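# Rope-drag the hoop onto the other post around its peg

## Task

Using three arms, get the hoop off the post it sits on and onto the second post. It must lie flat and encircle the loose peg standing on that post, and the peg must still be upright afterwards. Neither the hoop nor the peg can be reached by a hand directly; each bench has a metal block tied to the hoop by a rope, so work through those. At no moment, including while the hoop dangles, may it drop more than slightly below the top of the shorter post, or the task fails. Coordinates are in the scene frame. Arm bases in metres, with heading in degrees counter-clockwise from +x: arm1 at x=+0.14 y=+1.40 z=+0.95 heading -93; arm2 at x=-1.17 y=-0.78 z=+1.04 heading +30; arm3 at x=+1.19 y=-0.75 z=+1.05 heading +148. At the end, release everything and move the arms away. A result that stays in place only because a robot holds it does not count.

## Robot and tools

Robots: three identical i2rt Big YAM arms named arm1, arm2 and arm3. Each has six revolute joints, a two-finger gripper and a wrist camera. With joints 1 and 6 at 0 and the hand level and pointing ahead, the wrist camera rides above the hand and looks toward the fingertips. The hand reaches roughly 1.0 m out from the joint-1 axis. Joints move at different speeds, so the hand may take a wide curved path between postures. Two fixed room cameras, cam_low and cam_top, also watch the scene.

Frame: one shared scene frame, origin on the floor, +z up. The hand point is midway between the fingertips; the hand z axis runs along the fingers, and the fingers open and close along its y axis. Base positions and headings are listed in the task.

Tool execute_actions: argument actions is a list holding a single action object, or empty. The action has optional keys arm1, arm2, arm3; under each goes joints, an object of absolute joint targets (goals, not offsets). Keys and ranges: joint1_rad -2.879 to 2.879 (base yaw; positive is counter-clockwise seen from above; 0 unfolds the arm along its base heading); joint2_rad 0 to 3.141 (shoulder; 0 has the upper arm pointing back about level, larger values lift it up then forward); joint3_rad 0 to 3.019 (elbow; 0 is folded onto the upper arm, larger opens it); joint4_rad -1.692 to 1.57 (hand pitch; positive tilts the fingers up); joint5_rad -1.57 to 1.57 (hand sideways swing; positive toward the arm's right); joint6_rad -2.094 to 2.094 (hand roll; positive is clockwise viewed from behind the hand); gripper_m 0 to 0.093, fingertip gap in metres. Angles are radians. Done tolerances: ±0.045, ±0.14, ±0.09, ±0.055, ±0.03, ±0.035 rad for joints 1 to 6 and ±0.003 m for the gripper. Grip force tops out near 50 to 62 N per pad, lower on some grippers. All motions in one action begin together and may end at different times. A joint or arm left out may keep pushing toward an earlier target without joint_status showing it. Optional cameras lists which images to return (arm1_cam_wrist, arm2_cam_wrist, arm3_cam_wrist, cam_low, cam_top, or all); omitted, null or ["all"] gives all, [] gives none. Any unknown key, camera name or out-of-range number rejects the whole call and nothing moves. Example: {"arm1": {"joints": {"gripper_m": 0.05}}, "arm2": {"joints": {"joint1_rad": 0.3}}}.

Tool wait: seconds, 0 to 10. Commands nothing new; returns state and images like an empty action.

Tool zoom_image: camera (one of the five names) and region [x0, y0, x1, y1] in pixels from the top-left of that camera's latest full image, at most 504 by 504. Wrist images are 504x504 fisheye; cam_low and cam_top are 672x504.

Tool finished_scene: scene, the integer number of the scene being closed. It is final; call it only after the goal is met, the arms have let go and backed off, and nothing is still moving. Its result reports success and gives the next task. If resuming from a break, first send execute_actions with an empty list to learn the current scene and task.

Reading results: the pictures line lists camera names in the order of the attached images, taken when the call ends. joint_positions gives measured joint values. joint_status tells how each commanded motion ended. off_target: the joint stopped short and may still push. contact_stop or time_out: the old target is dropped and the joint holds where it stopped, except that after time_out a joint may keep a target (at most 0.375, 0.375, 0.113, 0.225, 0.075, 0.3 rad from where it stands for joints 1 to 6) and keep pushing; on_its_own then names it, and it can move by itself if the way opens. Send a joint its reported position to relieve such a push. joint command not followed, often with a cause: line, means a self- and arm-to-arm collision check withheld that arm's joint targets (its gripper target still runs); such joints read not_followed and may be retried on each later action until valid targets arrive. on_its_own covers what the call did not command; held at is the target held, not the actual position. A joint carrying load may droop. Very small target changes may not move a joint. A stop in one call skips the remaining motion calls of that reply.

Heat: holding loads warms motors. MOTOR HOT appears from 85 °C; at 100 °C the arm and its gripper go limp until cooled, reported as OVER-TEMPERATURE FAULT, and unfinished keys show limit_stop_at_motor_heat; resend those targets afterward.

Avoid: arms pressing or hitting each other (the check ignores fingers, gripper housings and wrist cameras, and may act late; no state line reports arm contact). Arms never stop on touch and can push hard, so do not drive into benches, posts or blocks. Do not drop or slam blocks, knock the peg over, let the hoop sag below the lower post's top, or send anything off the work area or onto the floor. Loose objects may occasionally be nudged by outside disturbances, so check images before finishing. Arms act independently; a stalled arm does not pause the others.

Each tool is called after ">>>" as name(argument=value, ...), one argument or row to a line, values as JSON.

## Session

>>> execute_actions(
  actions=[],
)

Scene clock: 0.00 s.
Motor temperatures (°C, as the motors report them): arm1=[23 26 27 24 23 27] | arm2=[26 24 25 26 26 27] | arm3=[24 26 26 26 24 25]
arm1.joint_positions: joint1_rad=+0.236 joint2_rad=+0.632 joint3_rad=+1.656 joint4_rad=-1.360 joint5_rad=+0.287 joint6_rad=-0.618 gripper_m=+0.094
arm1.joint_status: not commanded
arm1.hand: x=+0.1277 y=+1.2155 z=+1.6088 quat_wxyz=(-0.210, -0.376, -0.719, +0.546) (m; scene frame)
arm2.joint_positions: joint1_rad=+0.155 joint2_rad=+0.558 joint3_rad=+1.449 joint4_rad=-1.358 joint5_rad=+0.093 joint6_rad=+0.703 gripper_m=+0.095
arm2.joint_status: not commanded
arm2.hand: x=-0.9988 y=-0.6763 z=+1.6151 quat_wxyz=(-0.426, -0.038, -0.851, -0.304) (m; scene frame)
arm3.joint_positions: joint1_rad=+0.799 joint2_rad=+0.333 joint3_rad=+1.372 joint4_rad=-1.393 joint5_rad=-0.199 joint6_rad=+0.085 gripper_m=+0.095
arm3.joint_status: not commanded
arm3.hand: x=+1.0925 y=-0.8015 z=+1.6099 quat_wxyz=(+0.174, +0.808, +0.116, -0.551) (m; scene frame)
pictures: arm1_cam_wrist, arm2_cam_wrist, arm3_cam_wrist, cam_low, cam_top
Images, in order (width x height): arm1_cam_wrist 504x504, arm2_cam_wrist 504x504, arm3_cam_wrist 504x504, cam_low 672x504, cam_top 672x504.

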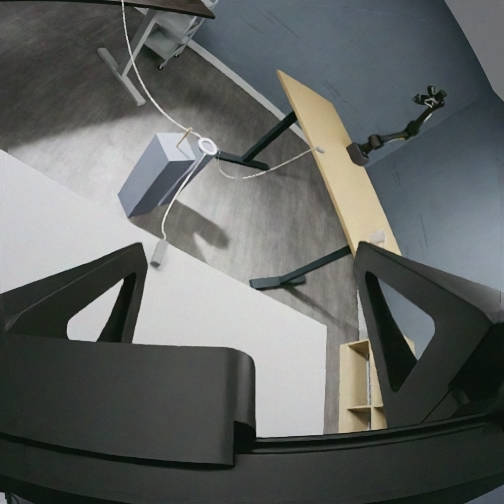

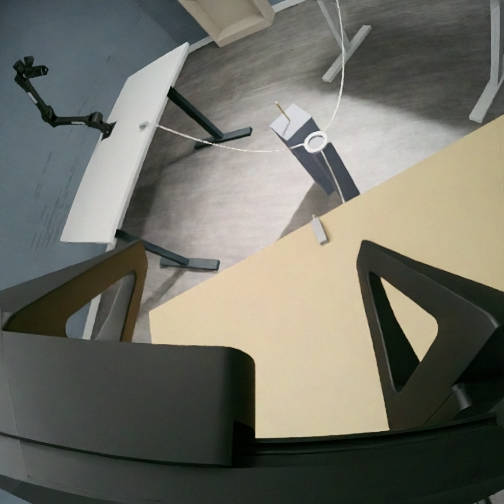

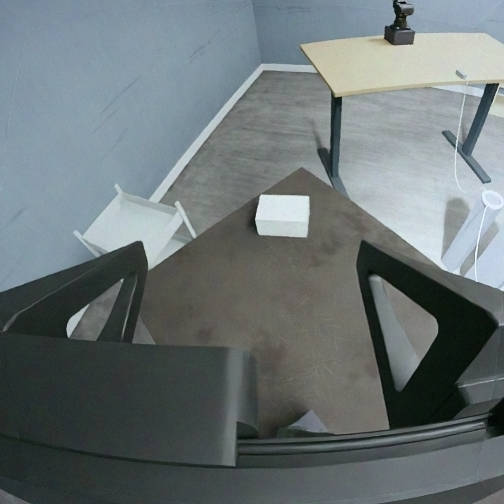

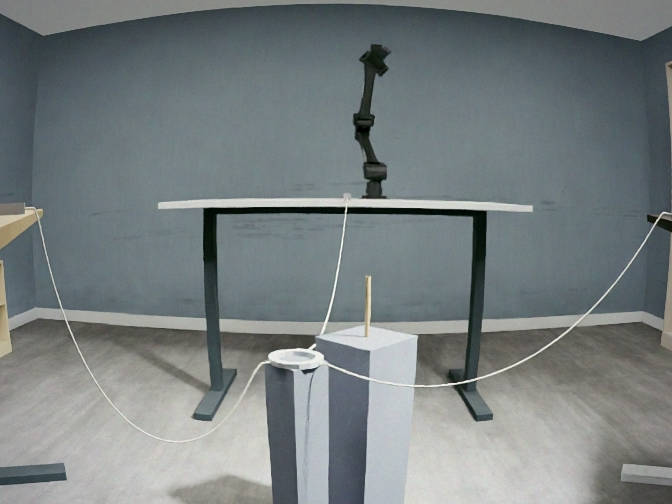

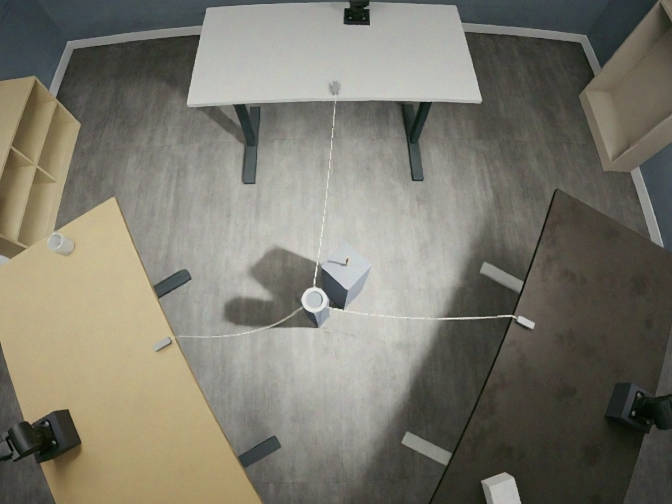

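>>> execute_actions(
  actions=[
    {"arm1":{"joints":{"joint1_rad":-0.175,"joint2_rad":1.985,"joint3_rad":1.675,"joint4_rad":-1.26,"joint5_rad":0,"joint6_rad":-0.19}},"arm2":{"joints":{"joint1_rad":0.162,"joint2_rad":2.07,"joint3_rad":1.57,"joint4_rad":-1.055,"joint5_rad":0,"joint6_rad":0.13}},"arm3":{"joints":{"joint1_rad":-0.16,"joint2_rad":2.09,"joint3_rad":1.59,"joint4_rad":-1.05,"joint5_rad":0,"joint6_rad":-0.21}}},
  ],
  cameras=["arm1_cam_wrist","arm2_cam_wrist","arm3_cam_wrist"],
)

Scene clock: 2.87 s.
Motor temperatures (°C, as the motors report them): arm1=[23 26 27 24 23 27] | arm2=[26 24 26 26 26 27] | arm3=[24 26 26 26 24 25]
arm1.joint_positions: joint1_rad=-0.176 joint2_rad=+1.992 joint3_rad=+1.662 joint4_rad=-1.262 joint5_rad=+0.005 joint6_rad=-0.200 gripper_m=+0.094
arm1.joint_status: all done
arm1.hand: x=+0.0070 y=+0.8220 z=+1.0316 quat_wxyz=(+0.009, -0.715, -0.699, -0.006) (m; scene frame)
arm2.joint_positions: joint1_rad=+0.155 joint2_rad=+2.054 joint3_rad=+1.568 joint4_rad=-1.062 joint5_rad=+0.002 joint6_rad=+0.141 gripper_m=+0.095
arm2.joint_status: all done
arm2.hand: x=-0.6963 y=-0.4085 z=+1.0487 quat_wxyz=(-0.008, +0.264, -0.965, -0.006) (m; scene frame)
arm3.joint_positions: joint1_rad=-0.166 joint2_rad=+2.098 joint3_rad=+1.574 joint4_rad=-1.054 joint5_rad=+0.001 joint6_rad=-0.200 gripper_m=+0.095
arm3.joint_status: all done
arm3.hand: x=+0.7398 y=-0.3483 z=+1.0309 quat_wxyz=(+0.006, +0.965, -0.262, +0.002) (m; scene frame)
pictures: arm1_cam_wrist, arm2_cam_wrist, arm3_cam_wrist
Images, in order (width x height): arm1_cam_wrist 504x504, arm2_cam_wrist 504x504, arm3_cam_wrist 504x504.

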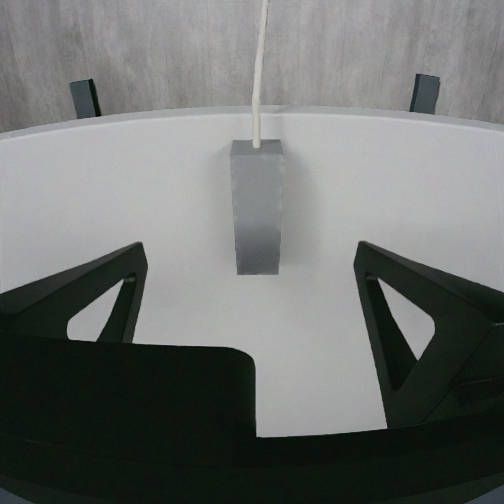

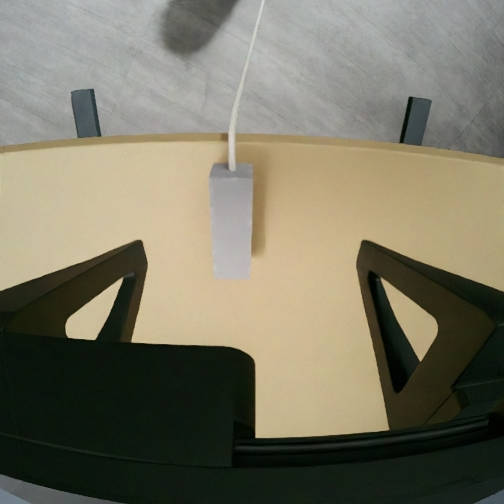

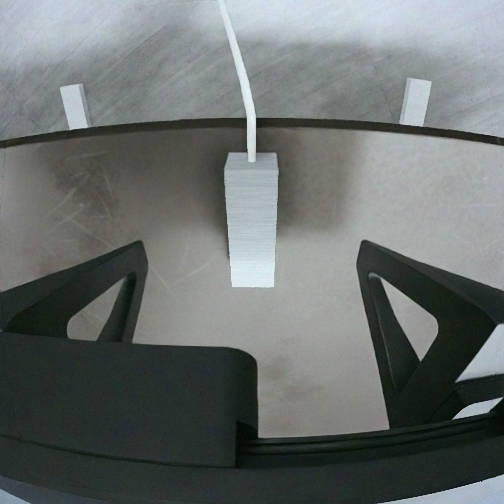

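>>> execute_actions(
  actions=[
    {"arm1":{"joints":{"joint2_rad":2.09}},"arm2":{"joints":{"joint1_rad":0.18,"joint2_rad":2.19}},"arm3":{"joints":{"joint2_rad":2.18}}},
  ],
  cameras=["arm1_cam_wrist","arm2_cam_wrist","arm3_cam_wrist"],
)

Scene clock: 4.77 s.
Motor temperatures (°C, as the motors report them): arm1=[23 26 28 24 23 27] | arm2=[26 25 26 26 26 27] | arm3=[24 26 26 26 24 25]
arm1.joint_positions: joint1_rad=-0.173 joint2_rad=+2.089 joint3_rad=+1.664 joint4_rad=-1.263 joint5_rad=+0.004 joint6_rad=-0.199 gripper_m=+0.094
arm1.joint_status: all done
arm1.hand: x=+0.0103 y=+0.8287 z=+0.9772 quat_wxyz=(+0.035, -0.713, -0.699, -0.046) (m; scene frame)
arm2.joint_positions: joint1_rad=+0.177 joint2_rad=+2.187 joint3_rad=+1.568 joint4_rad=-1.062 joint5_rad=+0.002 joint6_rad=+0.141 gripper_m=+0.095
arm2.joint_status: all done
arm2.hand: x=-0.7215 y=-0.4115 z=+0.9727 quat_wxyz=(+0.053, +0.274, -0.960, +0.021) (m; scene frame)
arm3.joint_positions: joint1_rad=-0.166 joint2_rad=+2.189 joint3_rad=+1.574 joint4_rad=-1.054 joint5_rad=+0.001 joint6_rad=-0.200 gripper_m=+0.095
arm3.joint_status: all done
arm3.hand: x=+0.7511 y=-0.3591 z=+0.9789 quat_wxyz=(+0.026, +0.964, -0.262, +0.043) (m; scene frame)
pictures: arm1_cam_wrist, arm2_cam_wrist, arm3_cam_wrist
Images, in order (width x height): arm1_cam_wrist 504x504, arm2_cam_wrist 504x504, arm3_cam_wrist 504x504.

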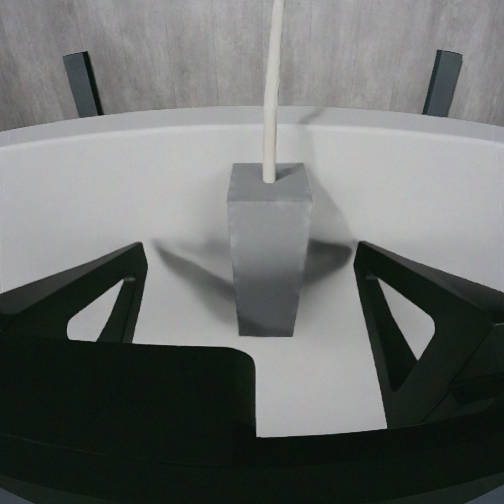

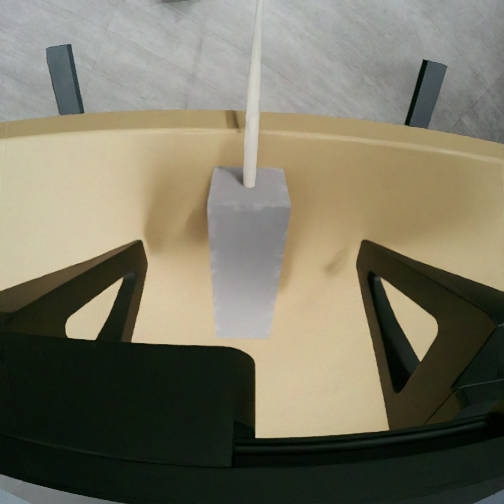

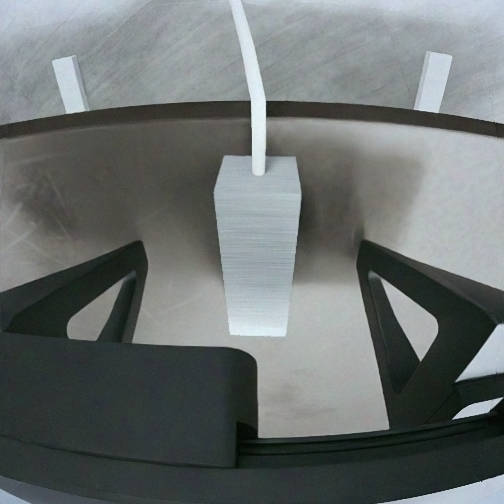

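>>> execute_actions(
  actions=[
    {"arm1":{"joints":{"gripper_m":0.0}},"arm2":{"joints":{"gripper_m":0.0}},"arm3":{"joints":{"gripper_m":0.0}}},
  ],
  cameras=[],
)

>>> execute_actions(
  actions=[
    {"arm1":{"joints":{"joint1_rad":-0.144,"joint2_rad":1.98,"joint3_rad":2.09,"joint4_rad":-1.42,"joint6_rad":-0.05}},"arm2":{"joints":{"joint1_rad":0.155,"joint2_rad":1.085,"joint3_rad":0.99,"joint4_rad":-1.325,"joint6_rad":0.2}},"arm3":{"joints":{"joint1_rad":0.26,"joint2_rad":1.655,"joint3_rad":1.53,"joint4_rad":-1.28,"joint6_rad":0.19}}},
  ],
)

Scene clock: 6.77 s.
Motor temperatures (°C, as the motors report them): arm1=[23 26 28 24 23 27] | arm2=[26 25 26 26 26 27] | arm3=[24 26 27 26 24 25]
arm1.joint_positions: joint1_rad=-0.173 joint2_rad=+2.089 joint3_rad=+1.664 joint4_rad=-1.263 joint5_rad=+0.003 joint6_rad=-0.199 gripper_m=+0.025
arm1.joint_status: gripper_m off_target (ended at +0.025, target +0.000)
arm1.hand: x=+0.0105 y=+0.8287 z=+0.9772 quat_wxyz=(+0.034, -0.713, -0.699, -0.047) (m; scene frame)
arm2.joint_positions: joint1_rad=+0.177 joint2_rad=+2.187 joint3_rad=+1.568 joint4_rad=-1.062 joint5_rad=+0.001 joint6_rad=+0.140 gripper_m=+0.025
arm2.joint_status: gripper_m off_target (ended at +0.025, target +0.000)
arm2.hand: x=-0.7216 y=-0.4113 z=+0.9728 quat_wxyz=(+0.053, +0.275, -0.960, +0.020) (m; scene frame)
arm3.joint_positions: joint1_rad=-0.166 joint2_rad=+2.189 joint3_rad=+1.574 joint4_rad=-1.054 joint5_rad=+0.001 joint6_rad=-0.200 gripper_m=+0.025
arm3.joint_status: gripper_m off_target (ended at +0.025, target +0.000)
arm3.hand: x=+0.7511 y=-0.3591 z=+0.9789 quat_wxyz=(+0.026, +0.964, -0.261, +0.043) (m; scene frame)
pictures: none
No camera images: the call's "cameras" was empty. Leave "cameras" out to get every camera's image.

Scene clock: 9.37 s.
Motor temperatures (°C, as the motors report them): arm1=[23 27 28 24 23 27] | arm2=[26 25 26 26 26 27] | arm3=[24 27 27 26 24 25]
arm1.joint_positions: joint1_rad=-0.144 joint2_rad=+1.989 joint3_rad=+2.058 joint4_rad=-1.413 joint5_rad=+0.003 joint6_rad=-0.060 gripper_m=+0.025
arm1.joint_status: all done
arm1.hand: x=+0.0120 y=+0.7402 z=+1.1888 quat_wxyz=(-0.067, -0.746, -0.656, +0.092) (m; scene frame)
arm2.joint_positions: joint1_rad=+0.160 joint2_rad=+1.096 joint3_rad=+0.992 joint4_rad=-1.311 joint5_rad=+0.001 joint6_rad=+0.190 gripper_m=+0.025
arm2.joint_status: all done
arm2.hand: x=-0.9100 y=-0.5793 z=+1.2552 quat_wxyz=(-0.067, +0.242, -0.967, -0.035) (m; scene frame)
arm3.joint_positions: joint1_rad=+0.253 joint2_rad=+1.664 joint3_rad=+1.508 joint4_rad=-1.270 joint5_rad=+0.000 joint6_rad=+0.180 gripper_m=+0.025
arm3.joint_status: all done
arm3.hand: x=+0.6761 y=-0.5821 z=+1.2450 quat_wxyz=(+0.000, +0.967, -0.243, -0.073) (m; scene frame)
pictures: arm1_cam_wrist, arm2_cam_wrist, arm3_cam_wrist, cam_low, cam_top
Images, in order (width x height): arm1_cam_wrist 504x504, arm2_cam_wrist 504x504, arm3_cam_wrist 504x504, cam_low 672x504, cam_top 672x504.

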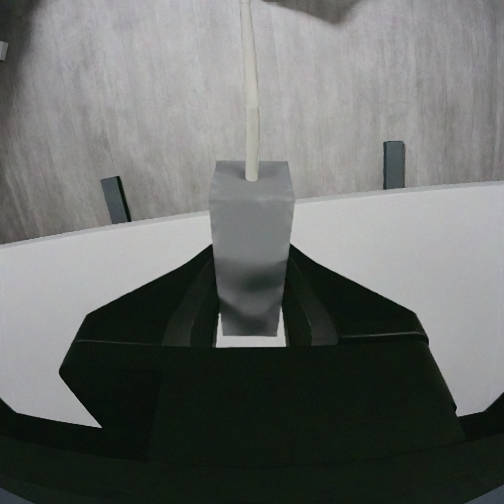

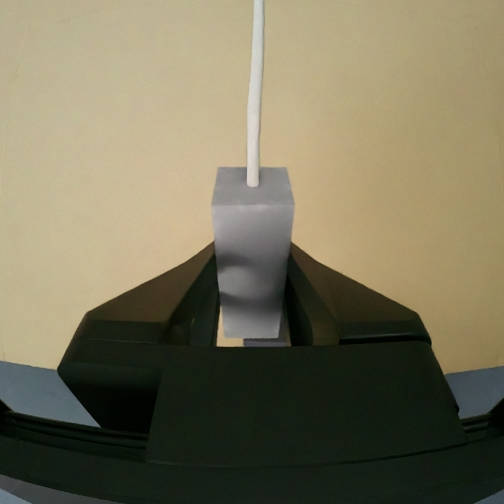

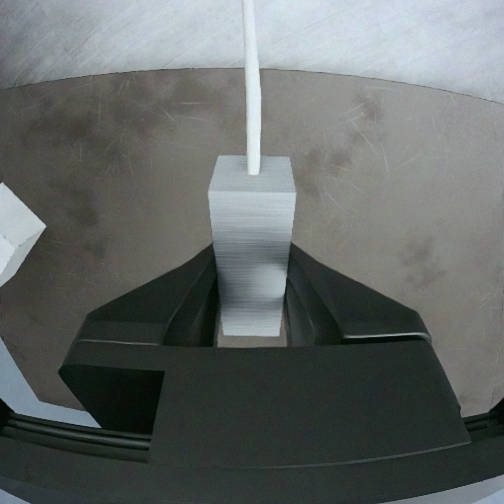

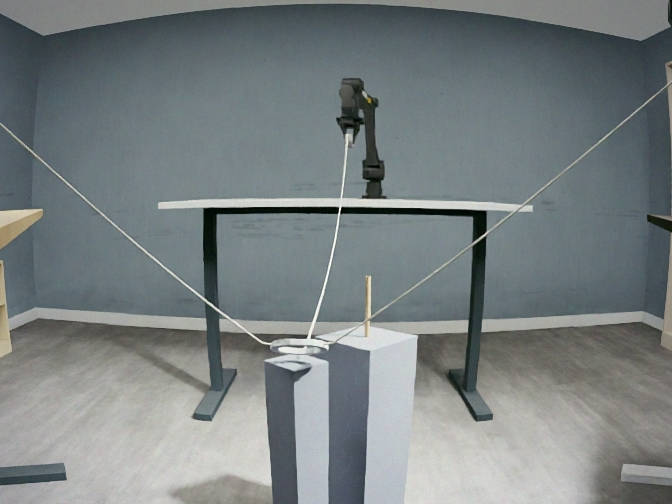

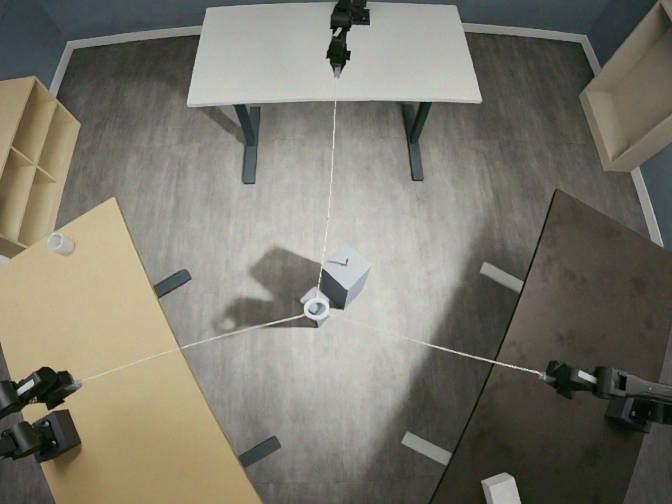

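>>> execute_actions(
  actions=[
    {"arm1":{"joints":{"joint1_rad":-0.155,"joint2_rad":1.78,"joint3_rad":1.95,"joint4_rad":-1.585}},"arm2":{"joints":{"joint1_rad":0.188,"joint2_rad":0.945,"joint3_rad":0.98,"joint4_rad":-1.46,"joint6_rad":0.24}},"arm3":{"joints":{"joint1_rad":0.27,"joint2_rad":1.565,"joint3_rad":1.5,"joint4_rad":-1.345}}},
  ],
  cameras=["cam_low"],
)

>>> wait(
  seconds=10,
)

Scene clock: 11.40 s.
Motor temperatures (°C, as the motors report them): arm1=[23 27 29 24 23 27] | arm2=[26 25 27 26 26 27] | arm3=[24 27 27 26 24 25]
arm1.joint_positions: joint1_rad=-0.148 joint2_rad=+1.786 joint3_rad=+1.940 joint4_rad=-1.577 joint5_rad=+0.003 joint6_rad=-0.060 gripper_m=+0.025
arm1.joint_status: all done
arm1.hand: x=+0.0273 y=+0.8304 z=+1.2543 quat_wxyz=(-0.043, -0.751, -0.657, +0.061) (m; scene frame)
arm2.joint_positions: joint1_rad=+0.180 joint2_rad=+0.942 joint3_rad=+0.979 joint4_rad=-1.445 joint5_rad=+0.001 joint6_rad=+0.229 gripper_m=+0.025
arm2.joint_status: all done
arm2.hand: x=-0.9534 y=-0.6074 z=+1.2881 quat_wxyz=(-0.069, +0.233, -0.969, -0.038) (m; scene frame)
arm3.joint_positions: joint1_rad=+0.261 joint2_rad=+1.590 joint3_rad=+1.485 joint4_rad=-1.333 joint5_rad=+0.000 joint6_rad=+0.180 gripper_m=+0.025
arm3.joint_status: all done
arm3.hand: x=+0.7017 y=-0.5944 z=+1.2704 quat_wxyz=(+0.001, +0.969, -0.239, -0.067) (m; scene frame)
pictures: cam_low
Images, in order (width x height): cam_low 672x504.

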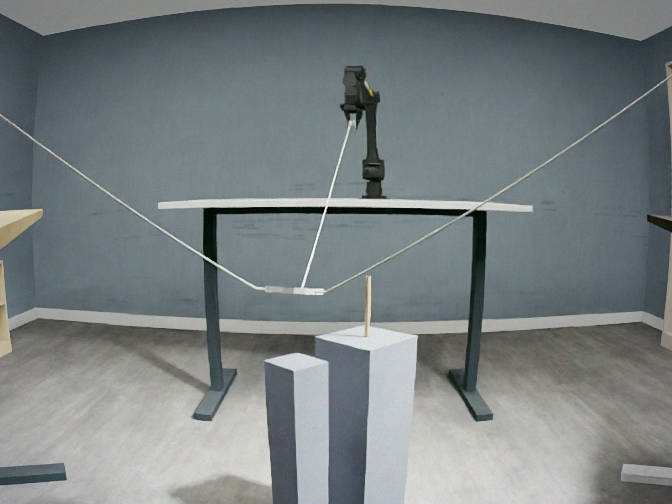

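Scene clock: 21.40 s.
Motor temperatures (°C, as the motors report them): arm1=[23 27 30 24 23 27] | arm2=[26 25 27 26 26 27] | arm3=[24 27 28 26 24 25]
arm1.joint_positions: joint1_rad=-0.148 joint2_rad=+1.786 joint3_rad=+1.940 joint4_rad=-1.577 joint5_rad=+0.003 joint6_rad=-0.060 gripper_m=+0.025
arm1.joint_status: all done
arm1.hand: x=+0.0273 y=+0.8304 z=+1.2543 quat_wxyz=(-0.043, -0.751, -0.657, +0.061) (m; scene frame)
arm2.joint_positions: joint1_rad=+0.180 joint2_rad=+0.942 joint3_rad=+0.979 joint4_rad=-1.445 joint5_rad=+0.001 joint6_rad=+0.229 gripper_m=+0.025
arm2.joint_status: all done
arm2.hand: x=-0.9534 y=-0.6074 z=+1.2881 quat_wxyz=(-0.069, +0.233, -0.969, -0.038) (m; scene frame)
arm3.joint_positions: joint1_rad=+0.261 joint2_rad=+1.590 joint3_rad=+1.485 joint4_rad=-1.333 joint5_rad=+0.000 joint6_rad=+0.180 gripper_m=+0.025
arm3.joint_status: all done
arm3.hand: x=+0.7017 y=-0.5944 z=+1.2704 quat_wxyz=(+0.001, +0.969, -0.239, -0.067) (m; scene frame)
wait: 10.00 s; at rest by 0.27 s
pictures: arm1_cam_wrist, arm2_cam_wrist, arm3_cam_wrist, cam_low, cam_top
Images, in order (width x height): arm1_cam_wrist 504x504, arm2_cam_wrist 504x504, arm3_cam_wrist 504x504, cam_low 672x504, cam_top 672x504.

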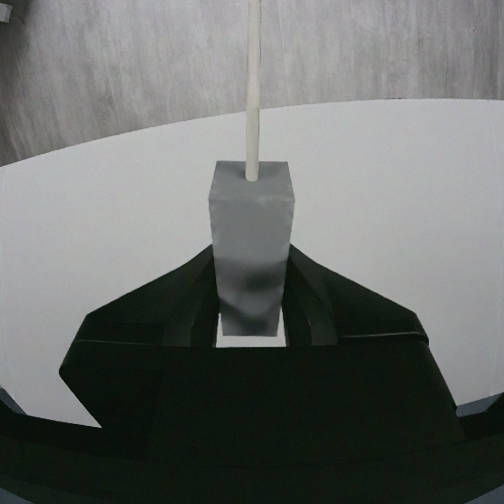

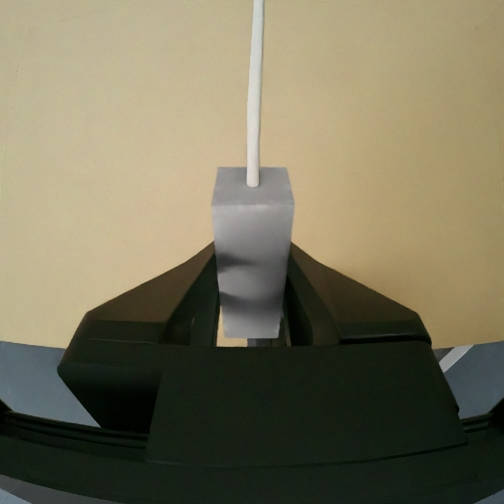

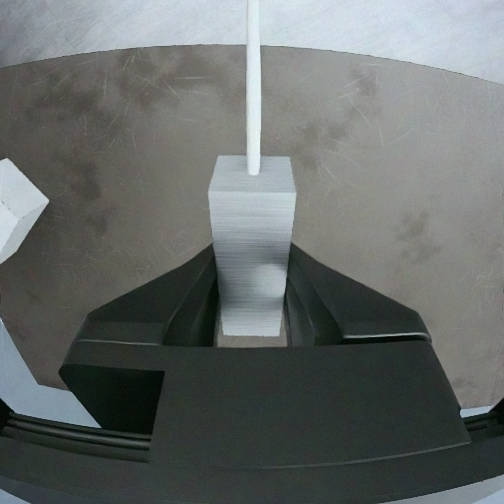

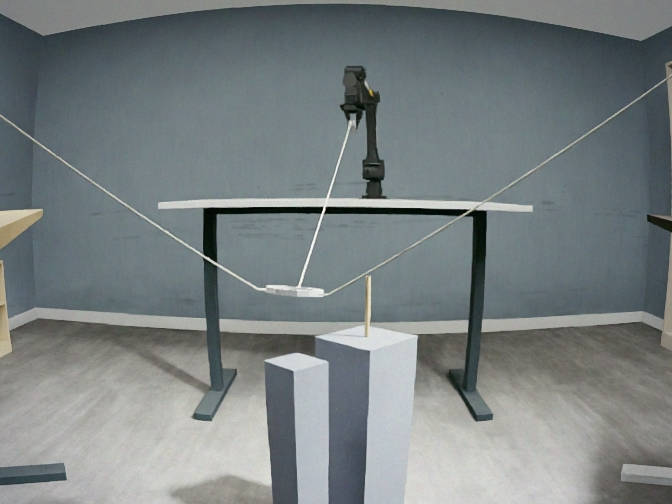

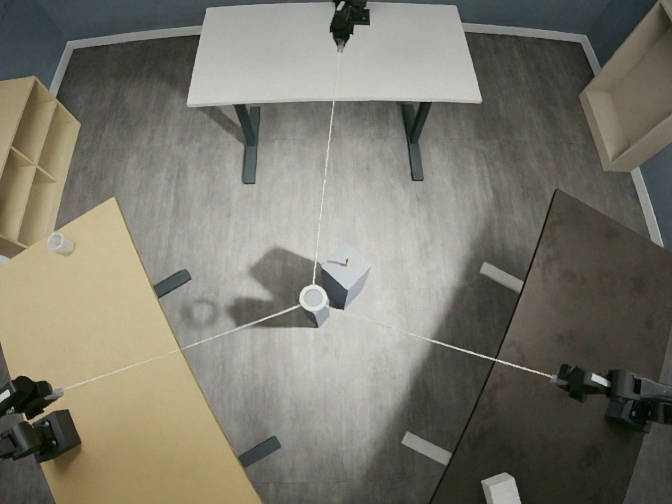

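>>> execute_actions(
  actions=[
    {"arm1":{"joints":{"joint2_rad":1.53,"joint3_rad":1.775,"joint4_rad":-1.52}},"arm2":{"joints":{"joint1_rad":0.254,"joint2_rad":0.90,"joint3_rad":1.095,"joint4_rad":-1.55,"joint6_rad":0.31}},"arm3":{"joints":{"joint1_rad":0.237,"joint2_rad":1.475,"joint3_rad":1.49,"joint4_rad":-1.41}}},
  ],
  cameras=[],
)

>>> wait(
  seconds=8,
)

Scene clock: 23.50 s.
Motor temperatures (°C, as the motors report them): arm1=[23 27 30 24 23 27] | arm2=[26 25 28 26 26 27] | arm3=[24 27 28 26 24 25]
arm1.joint_positions: joint1_rad=-0.148 joint2_rad=+1.540 joint3_rad=+1.767 joint4_rad=-1.527 joint5_rad=+0.003 joint6_rad=-0.060 gripper_m=+0.025
arm1.joint_status: all done
arm1.hand: x=+0.0404 y=+0.8960 z=+1.3128 quat_wxyz=(-0.080, -0.746, -0.652, +0.109) (m; scene frame)
arm2.joint_positions: joint1_rad=+0.251 joint2_rad=+0.918 joint3_rad=+1.033 joint4_rad=-1.532 joint5_rad=+0.001 joint6_rad=+0.299 gripper_m=+0.025
arm2.joint_status: all done
arm2.hand: x=-0.9753 y=-0.6019 z=+1.3135 quat_wxyz=(-0.063, +0.233, -0.970, -0.041) (m; scene frame)
arm3.joint_positions: joint1_rad=+0.242 joint2_rad=+1.492 joint3_rad=+1.476 joint4_rad=-1.397 joint5_rad=+0.000 joint6_rad=+0.180 gripper_m=+0.025
arm3.joint_status: all done
arm3.hand: x=+0.7326 y=-0.5941 z=+1.3105 quat_wxyz=(-0.001, +0.966, -0.248, -0.079) (m; scene frame)
pictures: none
No camera images: the call's "cameras" was empty. Leave "cameras" out to get every camera's image.

Scene clock: 31.50 s.
Motor temperatures (°C, as the motors report them): arm1=[23 27 30 24 23 27] | arm2=[26 24 30 26 26 27] | arm3=[24 27 29 26 24 25]
arm1.joint_positions: joint1_rad=-0.148 joint2_rad=+1.540 joint3_rad=+1.767 joint4_rad=-1.527 joint5_rad=+0.003 joint6_rad=-0.060 gripper_m=+0.025
arm1.joint_status: all done
arm1.hand: x=+0.0404 y=+0.8960 z=+1.3128 quat_wxyz=(-0.080, -0.746, -0.652, +0.109) (m; scene frame)
arm2.joint_positions: joint1_rad=+0.251 joint2_rad=+0.918 joint3_rad=+1.033 joint4_rad=-1.532 joint5_rad=+0.001 joint6_rad=+0.299 gripper_m=+0.025
arm2.joint_status: all done
arm2.hand: x=-0.9753 y=-0.6019 z=+1.3135 quat_wxyz=(-0.063, +0.233, -0.970, -0.041) (m; scene frame)
arm3.joint_positions: joint1_rad=+0.242 joint2_rad=+1.492 joint3_rad=+1.476 joint4_rad=-1.397 joint5_rad=+0.000 joint6_rad=+0.180 gripper_m=+0.025
arm3.joint_status: all done
arm3.hand: x=+0.7326 y=-0.5941 z=+1.3105 quat_wxyz=(-0.001, +0.966, -0.248, -0.079) (m; scene frame)
wait: 8.00 s; at rest by 0.27 s
pictures: arm1_cam_wrist, arm2_cam_wrist, arm3_cam_wrist, cam_low, cam_top
Images, in order (width x height): arm1_cam_wrist 504x504, arm2_cam_wrist 504x504, arm3_cam_wrist 504x504, cam_low 672x504, cam_top 672x504.

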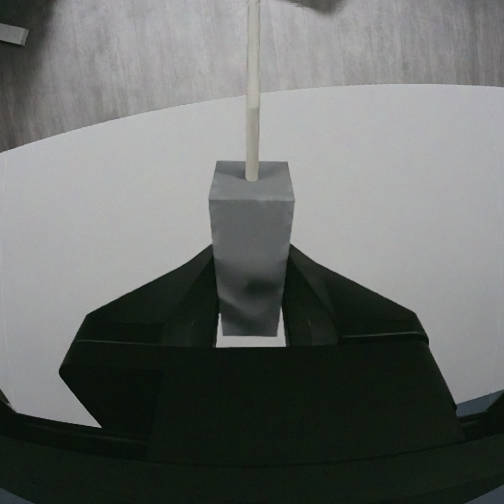

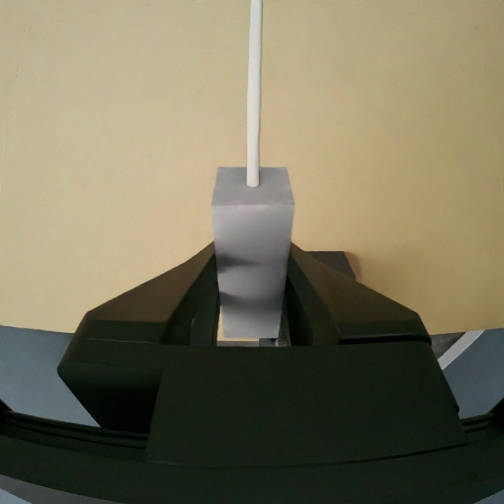

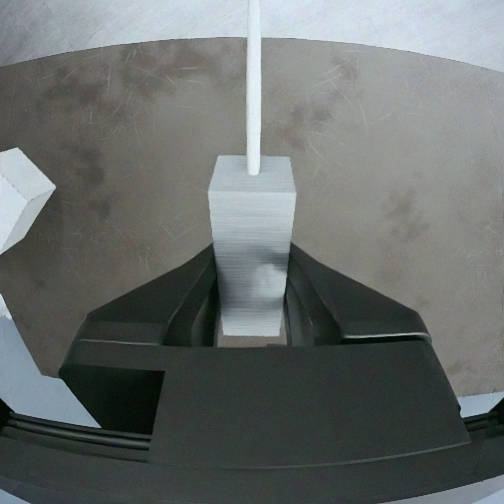

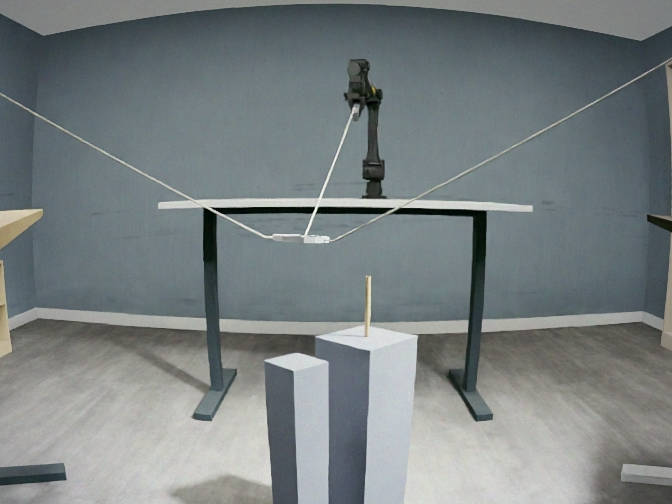

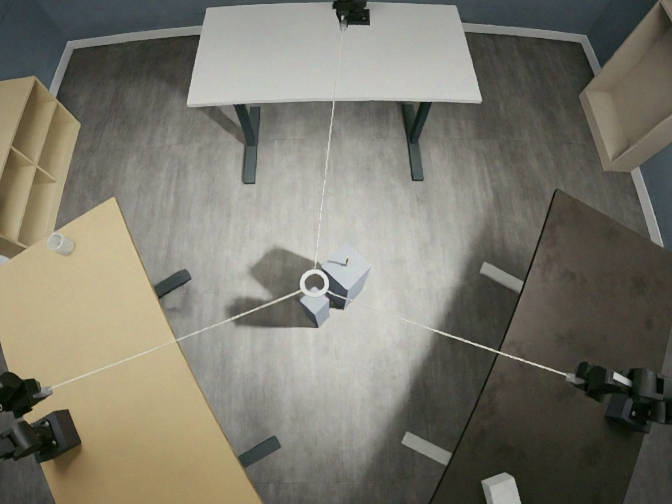

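Two steps to C.

>>> execute_actions(
  actions=[
    {"arm1":{"joints":{"joint2_rad":1.33,"joint3_rad":1.585,"joint4_rad":-1.545,"joint6_rad":-0.11}},"arm2":{"joints":{"joint1_rad":0.215,"joint2_rad":1.165,"joint3_rad":1.295,"joint4_rad":-1.47,"joint6_rad":0.24}},"arm3":{"joints":{"joint1_rad":0.085,"joint2_rad":1.395,"joint3_rad":1.405,"joint6_rad":0.04}}},
  ],
  cameras=["cam_low"],
)

>>> execute_actions(
  actions=[
    {"arm1":{"joints":{"joint2_rad":1.13,"joint3_rad":1.40,"joint4_rad":-1.56,"joint6_rad":-0.17}},"arm2":{"joints":{"joint1_rad":0.186,"joint2_rad":1.422,"joint3_rad":1.498,"joint4_rad":-1.415,"joint6_rad":0.19}},"arm3":{"joints":{"joint1_rad":-0.07,"joint2_rad":1.315,"joint3_rad":1.325,"joint6_rad":-0.1}}},
  ],
  cameras=[],
)

>>> wait(
  seconds=10,
)

>>> zoom_image(
  camera="cam_top",
  region=[290,210,410,330],
)

Scene clock: 33.23 s.
Motor temperatures (°C, as the motors report them): arm1=[23 27 30 24 23 27] | arm2=[26 24 30 26 26 27] | arm3=[24 27 29 26 24 25]
arm1.joint_positions: joint1_rad=-0.148 joint2_rad=+1.334 joint3_rad=+1.582 joint4_rad=-1.539 joint5_rad=+0.003 joint6_rad=-0.100 gripper_m=+0.025
arm1.joint_status: all done
arm1.hand: x=+0.0556 y=+0.9730 z=+1.3248 quat_wxyz=(-0.081, -0.732, -0.667, +0.114) (m; scene frame)
arm2.joint_positions: joint1_rad=+0.219 joint2_rad=+1.178 joint3_rad=+1.240 joint4_rad=-1.473 joint5_rad=+0.001 joint6_rad=+0.251 gripper_m=+0.025
arm2.joint_status: all done
arm2.hand: x=-0.8979 y=-0.5425 z=+1.3268 quat_wxyz=(-0.067, +0.241, -0.967, -0.040) (m; scene frame)
arm3.joint_positions: joint1_rad=+0.077 joint2_rad=+1.427 joint3_rad=+1.394 joint4_rad=-1.399 joint5_rad=+0.002 joint6_rad=+0.051 gripper_m=+0.025
arm3.joint_status: all done
arm3.hand: x=+0.7903 y=-0.5350 z=+1.3043 quat_wxyz=(-0.011, +0.962, -0.266, -0.068) (m; scene frame)
pictures: cam_low
Images, in order (width x height): cam_low 672x504.

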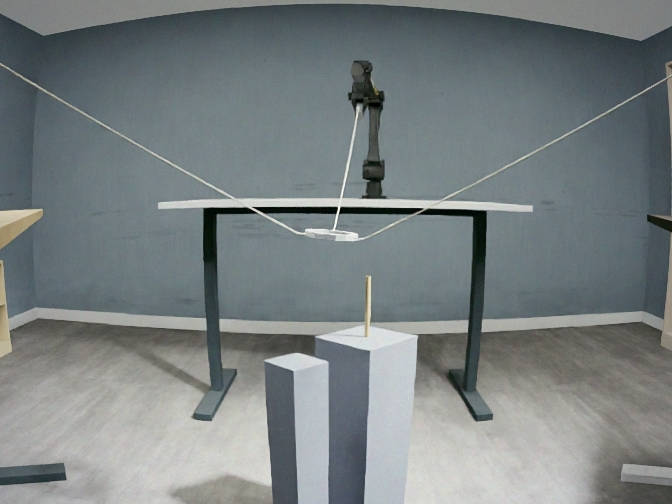

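Scene clock: 34.43 s.
Motor temperatures (°C, as the motors report them): arm1=[23 27 30 24 23 27] | arm2=[26 24 30 26 26 27] | arm3=[24 27 29 26 24 25]
arm1.joint_positions: joint1_rad=-0.148 joint2_rad=+1.135 joint3_rad=+1.397 joint4_rad=-1.554 joint5_rad=+0.003 joint6_rad=-0.160 gripper_m=+0.025
arm1.joint_status: all done
arm1.hand: x=+0.0704 y=+1.0490 z=+1.3178 quat_wxyz=(-0.077, -0.712, -0.689, +0.116) (m; scene frame)
arm2.joint_positions: joint1_rad=+0.190 joint2_rad=+1.435 joint3_rad=+1.441 joint4_rad=-1.418 joint5_rad=+0.001 joint6_rad=+0.201 gripper_m=+0.025
arm2.joint_status: all done
arm2.hand: x=-0.8160 y=-0.4861 z=+1.3134 quat_wxyz=(-0.068, +0.251, -0.965, -0.037) (m; scene frame)
arm3.joint_positions: joint1_rad=-0.078 joint2_rad=+1.340 joint3_rad=+1.315 joint4_rad=-1.400 joint5_rad=+0.002 joint6_rad=-0.090 gripper_m=+0.025
arm3.joint_status: all done
arm3.hand: x=+0.8529 y=-0.4951 z=+1.3065 quat_wxyz=(-0.022, +0.959, -0.272, -0.069) (m; scene frame)
pictures: none
No camera images: the call's "cameras" was empty. Leave "cameras" out to get every camera's image.

Scene clock: 44.43 s.
Motor temperatures (°C, as the motors report them): arm1=[23 27 30 24 23 27] | arm2=[26 25 31 26 26 27] | arm3=[24 27 29 26 24 25]
arm1.joint_positions: joint1_rad=-0.148 joint2_rad=+1.135 joint3_rad=+1.397 joint4_rad=-1.554 joint5_rad=+0.003 joint6_rad=-0.160 gripper_m=+0.025
arm1.joint_status: all done
arm1.hand: x=+0.0704 y=+1.0490 z=+1.3178 quat_wxyz=(-0.077, -0.712, -0.689, +0.116) (m; scene frame)
arm2.joint_positions: joint1_rad=+0.190 joint2_rad=+1.435 joint3_rad=+1.441 joint4_rad=-1.418 joint5_rad=+0.001 joint6_rad=+0.201 gripper_m=+0.025
arm2.joint_status: all done
arm2.hand: x=-0.8160 y=-0.4861 z=+1.3134 quat_wxyz=(-0.068, +0.251, -0.965, -0.037) (m; scene frame)
arm3.joint_positions: joint1_rad=-0.078 joint2_rad=+1.340 joint3_rad=+1.315 joint4_rad=-1.400 joint5_rad=+0.002 joint6_rad=-0.090 gripper_m=+0.025
arm3.joint_status: all done
arm3.hand: x=+0.8529 y=-0.4951 z=+1.3065 quat_wxyz=(-0.022, +0.959, -0.272, -0.069) (m; scene frame)
wait: 10.00 s; at rest by 0.27 s
pictures: arm1_cam_wrist, arm2_cam_wrist, arm3_cam_wrist, cam_low, cam_top
Images, in order (width x height): arm1_cam_wrist 504x504, arm2_cam_wrist 504x504, arm3_cam_wrist 504x504, cam_low 672x504, cam_top 672x504.

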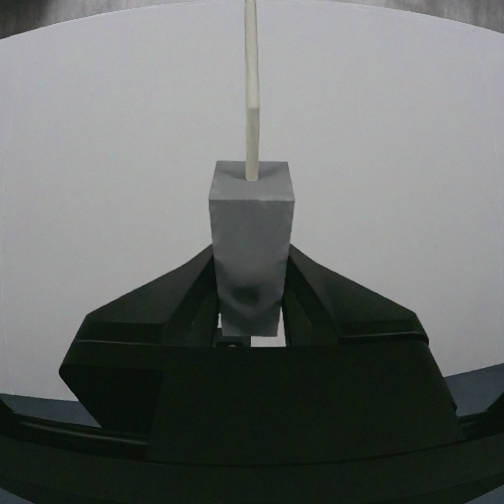

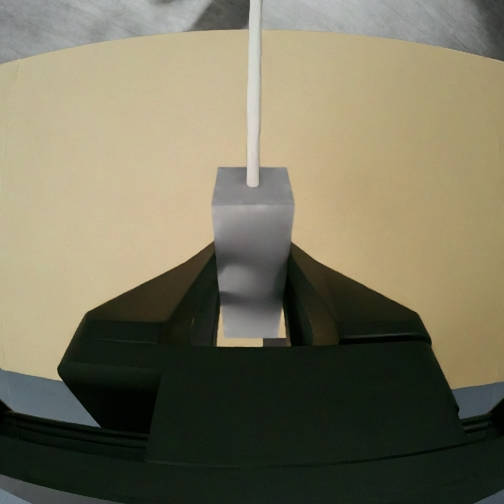

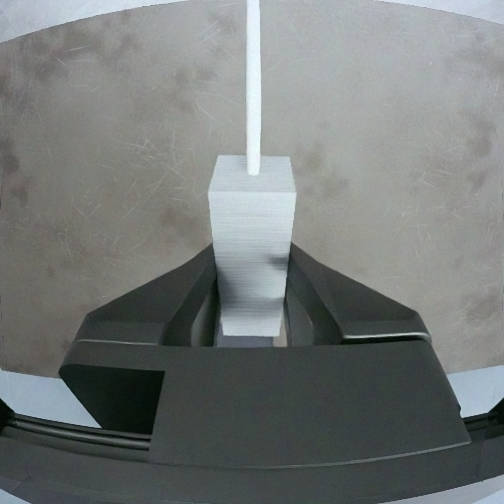

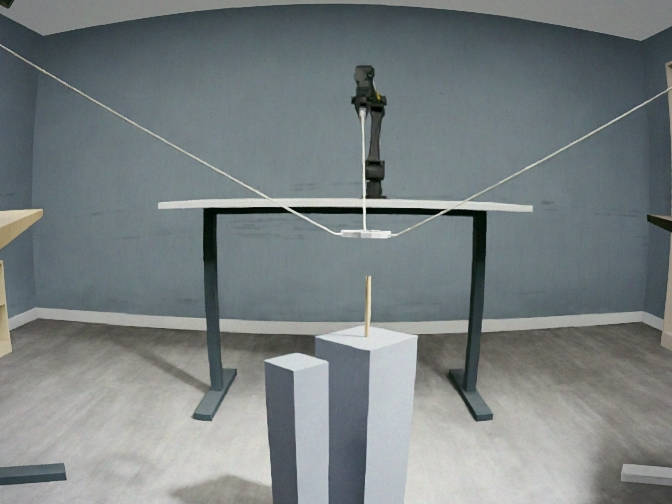

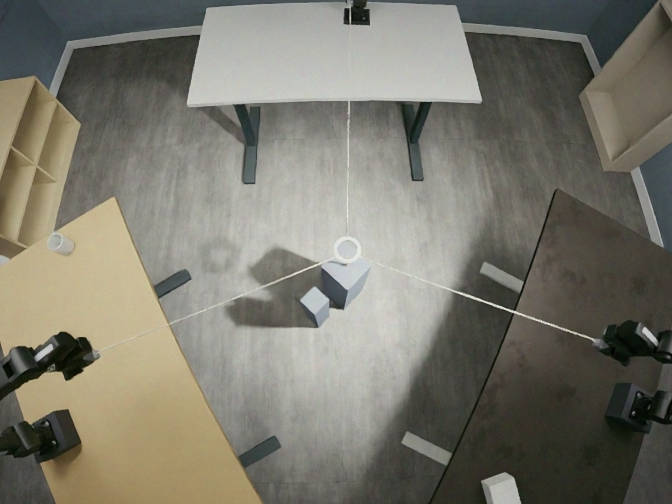

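Region (290, 210, 410, 330) of cam_top's 672x504 image, scaled by 4.200, with more detail than that image has.

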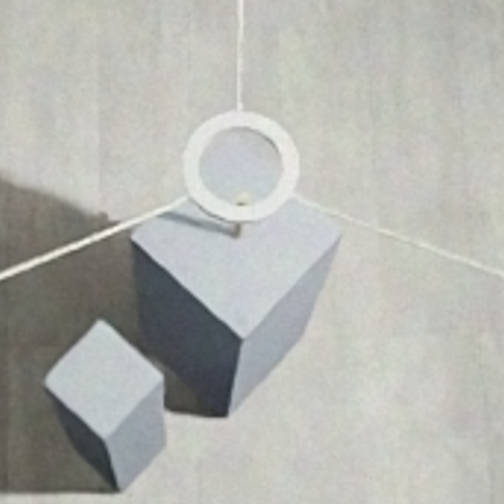

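>>> execute_actions(
  actions=[
    {"arm1":{"joints":{"joint4_rad":-1.39}},"arm2":{"joints":{"joint4_rad":-1.265}},"arm3":{"joints":{"joint4_rad":-1.255}}},
  ],
  cameras=[],
)

>>> wait(
  seconds=8,
)

>>> zoom_image(
  camera="cam_top",
  region=[290,210,410,330],
)

Scene clock: 45.80 s.
Motor temperatures (°C, as the motors report them): arm1=[23 27 30 24 23 27] | arm2=[26 25 31 26 26 27] | arm3=[24 27 29 26 24 25]
arm1.joint_positions: joint1_rad=-0.148 joint2_rad=+1.135 joint3_rad=+1.397 joint4_rad=-1.406 joint5_rad=+0.003 joint6_rad=-0.161 gripper_m=+0.025
arm1.joint_status: all done
arm1.hand: x=+0.0639 y=+1.0154 z=+1.3305 quat_wxyz=(-0.119, -0.702, -0.680, +0.176) (m; scene frame)
arm2.joint_positions: joint1_rad=+0.190 joint2_rad=+1.435 joint3_rad=+1.441 joint4_rad=-1.282 joint5_rad=+0.001 joint6_rad=+0.201 gripper_m=+0.025
arm2.joint_status: all done
arm2.hand: x=-0.7912 y=-0.4648 z=+1.3208 quat_wxyz=(-0.129, +0.249, -0.958, -0.067) (m; scene frame)
arm3.joint_positions: joint1_rad=-0.078 joint2_rad=+1.340 joint3_rad=+1.315 joint4_rad=-1.270 joint5_rad=+0.002 joint6_rad=-0.090 gripper_m=+0.025
arm3.joint_status: all done
arm3.hand: x=+0.8279 y=-0.4764 z=+1.3131 quat_wxyz=(-0.045, +0.953, -0.271, -0.129) (m; scene frame)
pictures: none
No camera images: the call's "cameras" was empty. Leave "cameras" out to get every camera's image.

Scene clock: 53.80 s.
Motor temperatures (°C, as the motors report them): arm1=[23 27 30 24 23 27] | arm2=[26 25 32 26 26 27] | arm3=[24 27 29 26 24 25]
arm1.joint_positions: joint1_rad=-0.148 joint2_rad=+1.135 joint3_rad=+1.397 joint4_rad=-1.406 joint5_rad=+0.003 joint6_rad=-0.161 gripper_m=+0.025
arm1.joint_status: all done
arm1.hand: x=+0.0639 y=+1.0154 z=+1.3305 quat_wxyz=(-0.119, -0.702, -0.680, +0.176) (m; scene frame)
arm2.joint_positions: joint1_rad=+0.190 joint2_rad=+1.435 joint3_rad=+1.441 joint4_rad=-1.282 joint5_rad=+0.001 joint6_rad=+0.201 gripper_m=+0.025
arm2.joint_status: all done
arm2.hand: x=-0.7912 y=-0.4648 z=+1.3208 quat_wxyz=(-0.129, +0.249, -0.958, -0.067) (m; scene frame)
arm3.joint_positions: joint1_rad=-0.078 joint2_rad=+1.340 joint3_rad=+1.315 joint4_rad=-1.270 joint5_rad=+0.002 joint6_rad=-0.090 gripper_m=+0.025
arm3.joint_status: all done
arm3.hand: x=+0.8279 y=-0.4764 z=+1.3131 quat_wxyz=(-0.045, +0.953, -0.271, -0.129) (m; scene frame)
wait: 8.00 s; at rest by 0.27 s
pictures: arm1_cam_wrist, arm2_cam_wrist, arm3_cam_wrist, cam_low, cam_top
Images, in order (width x height): arm1_cam_wrist 504x504, arm2_cam_wrist 504x504, arm3_cam_wrist 504x504, cam_low 672x504, cam_top 672x504.

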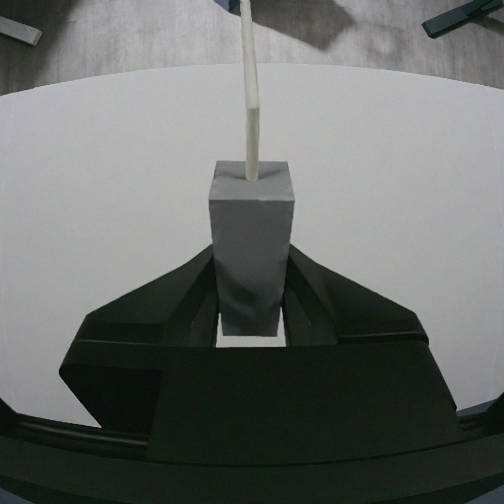

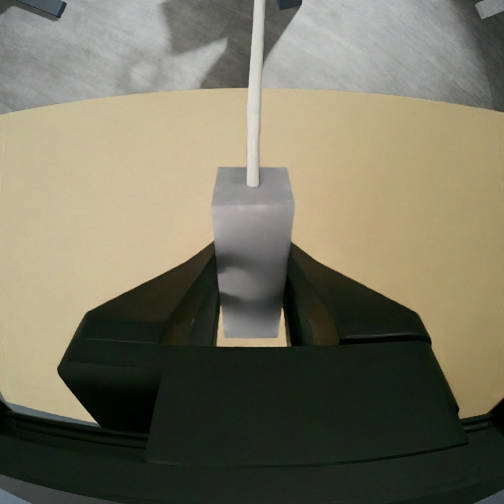

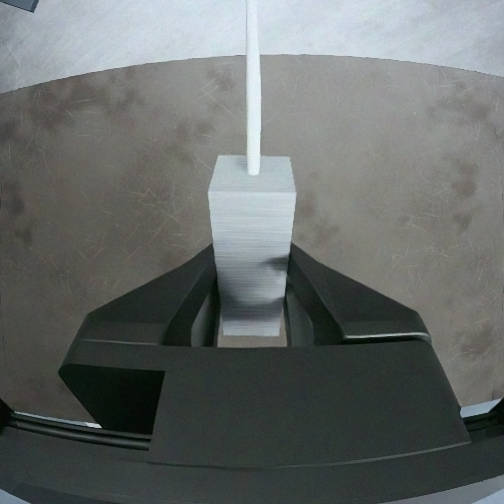

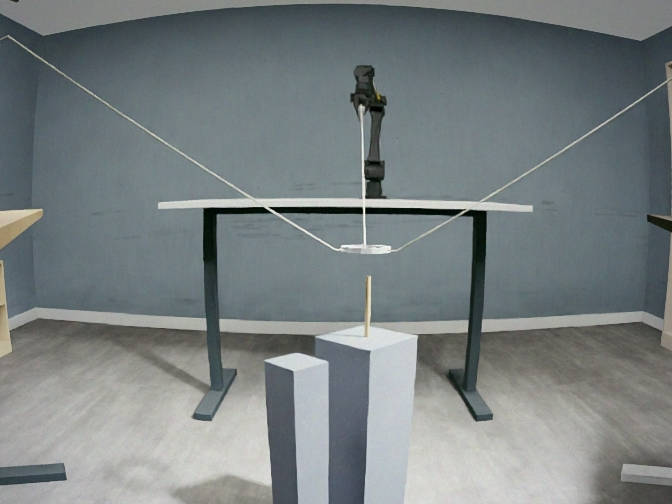

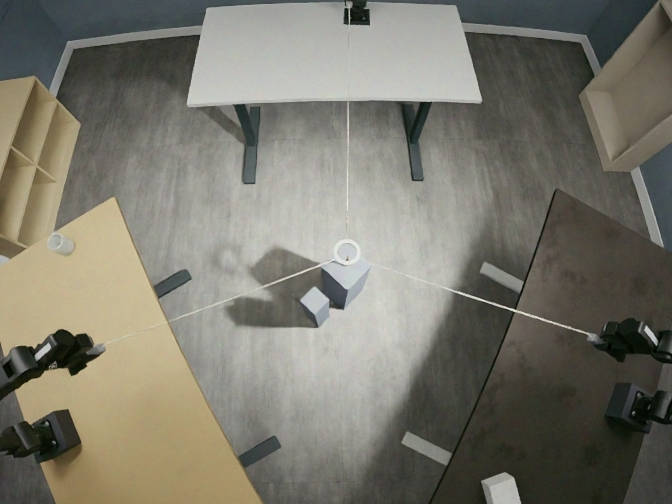

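Region (290, 210, 410, 330) of cam_top's 672x504 image, scaled by 4.200, with more detail than that image has.

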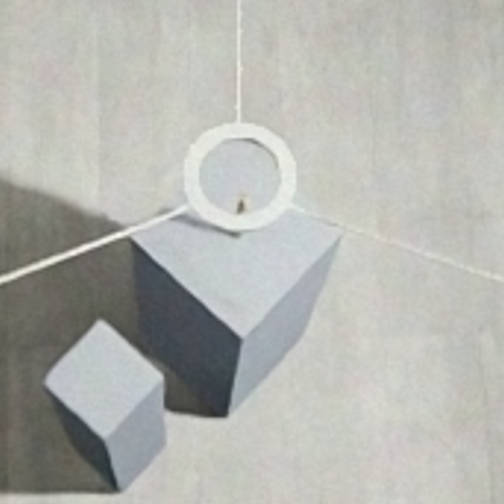

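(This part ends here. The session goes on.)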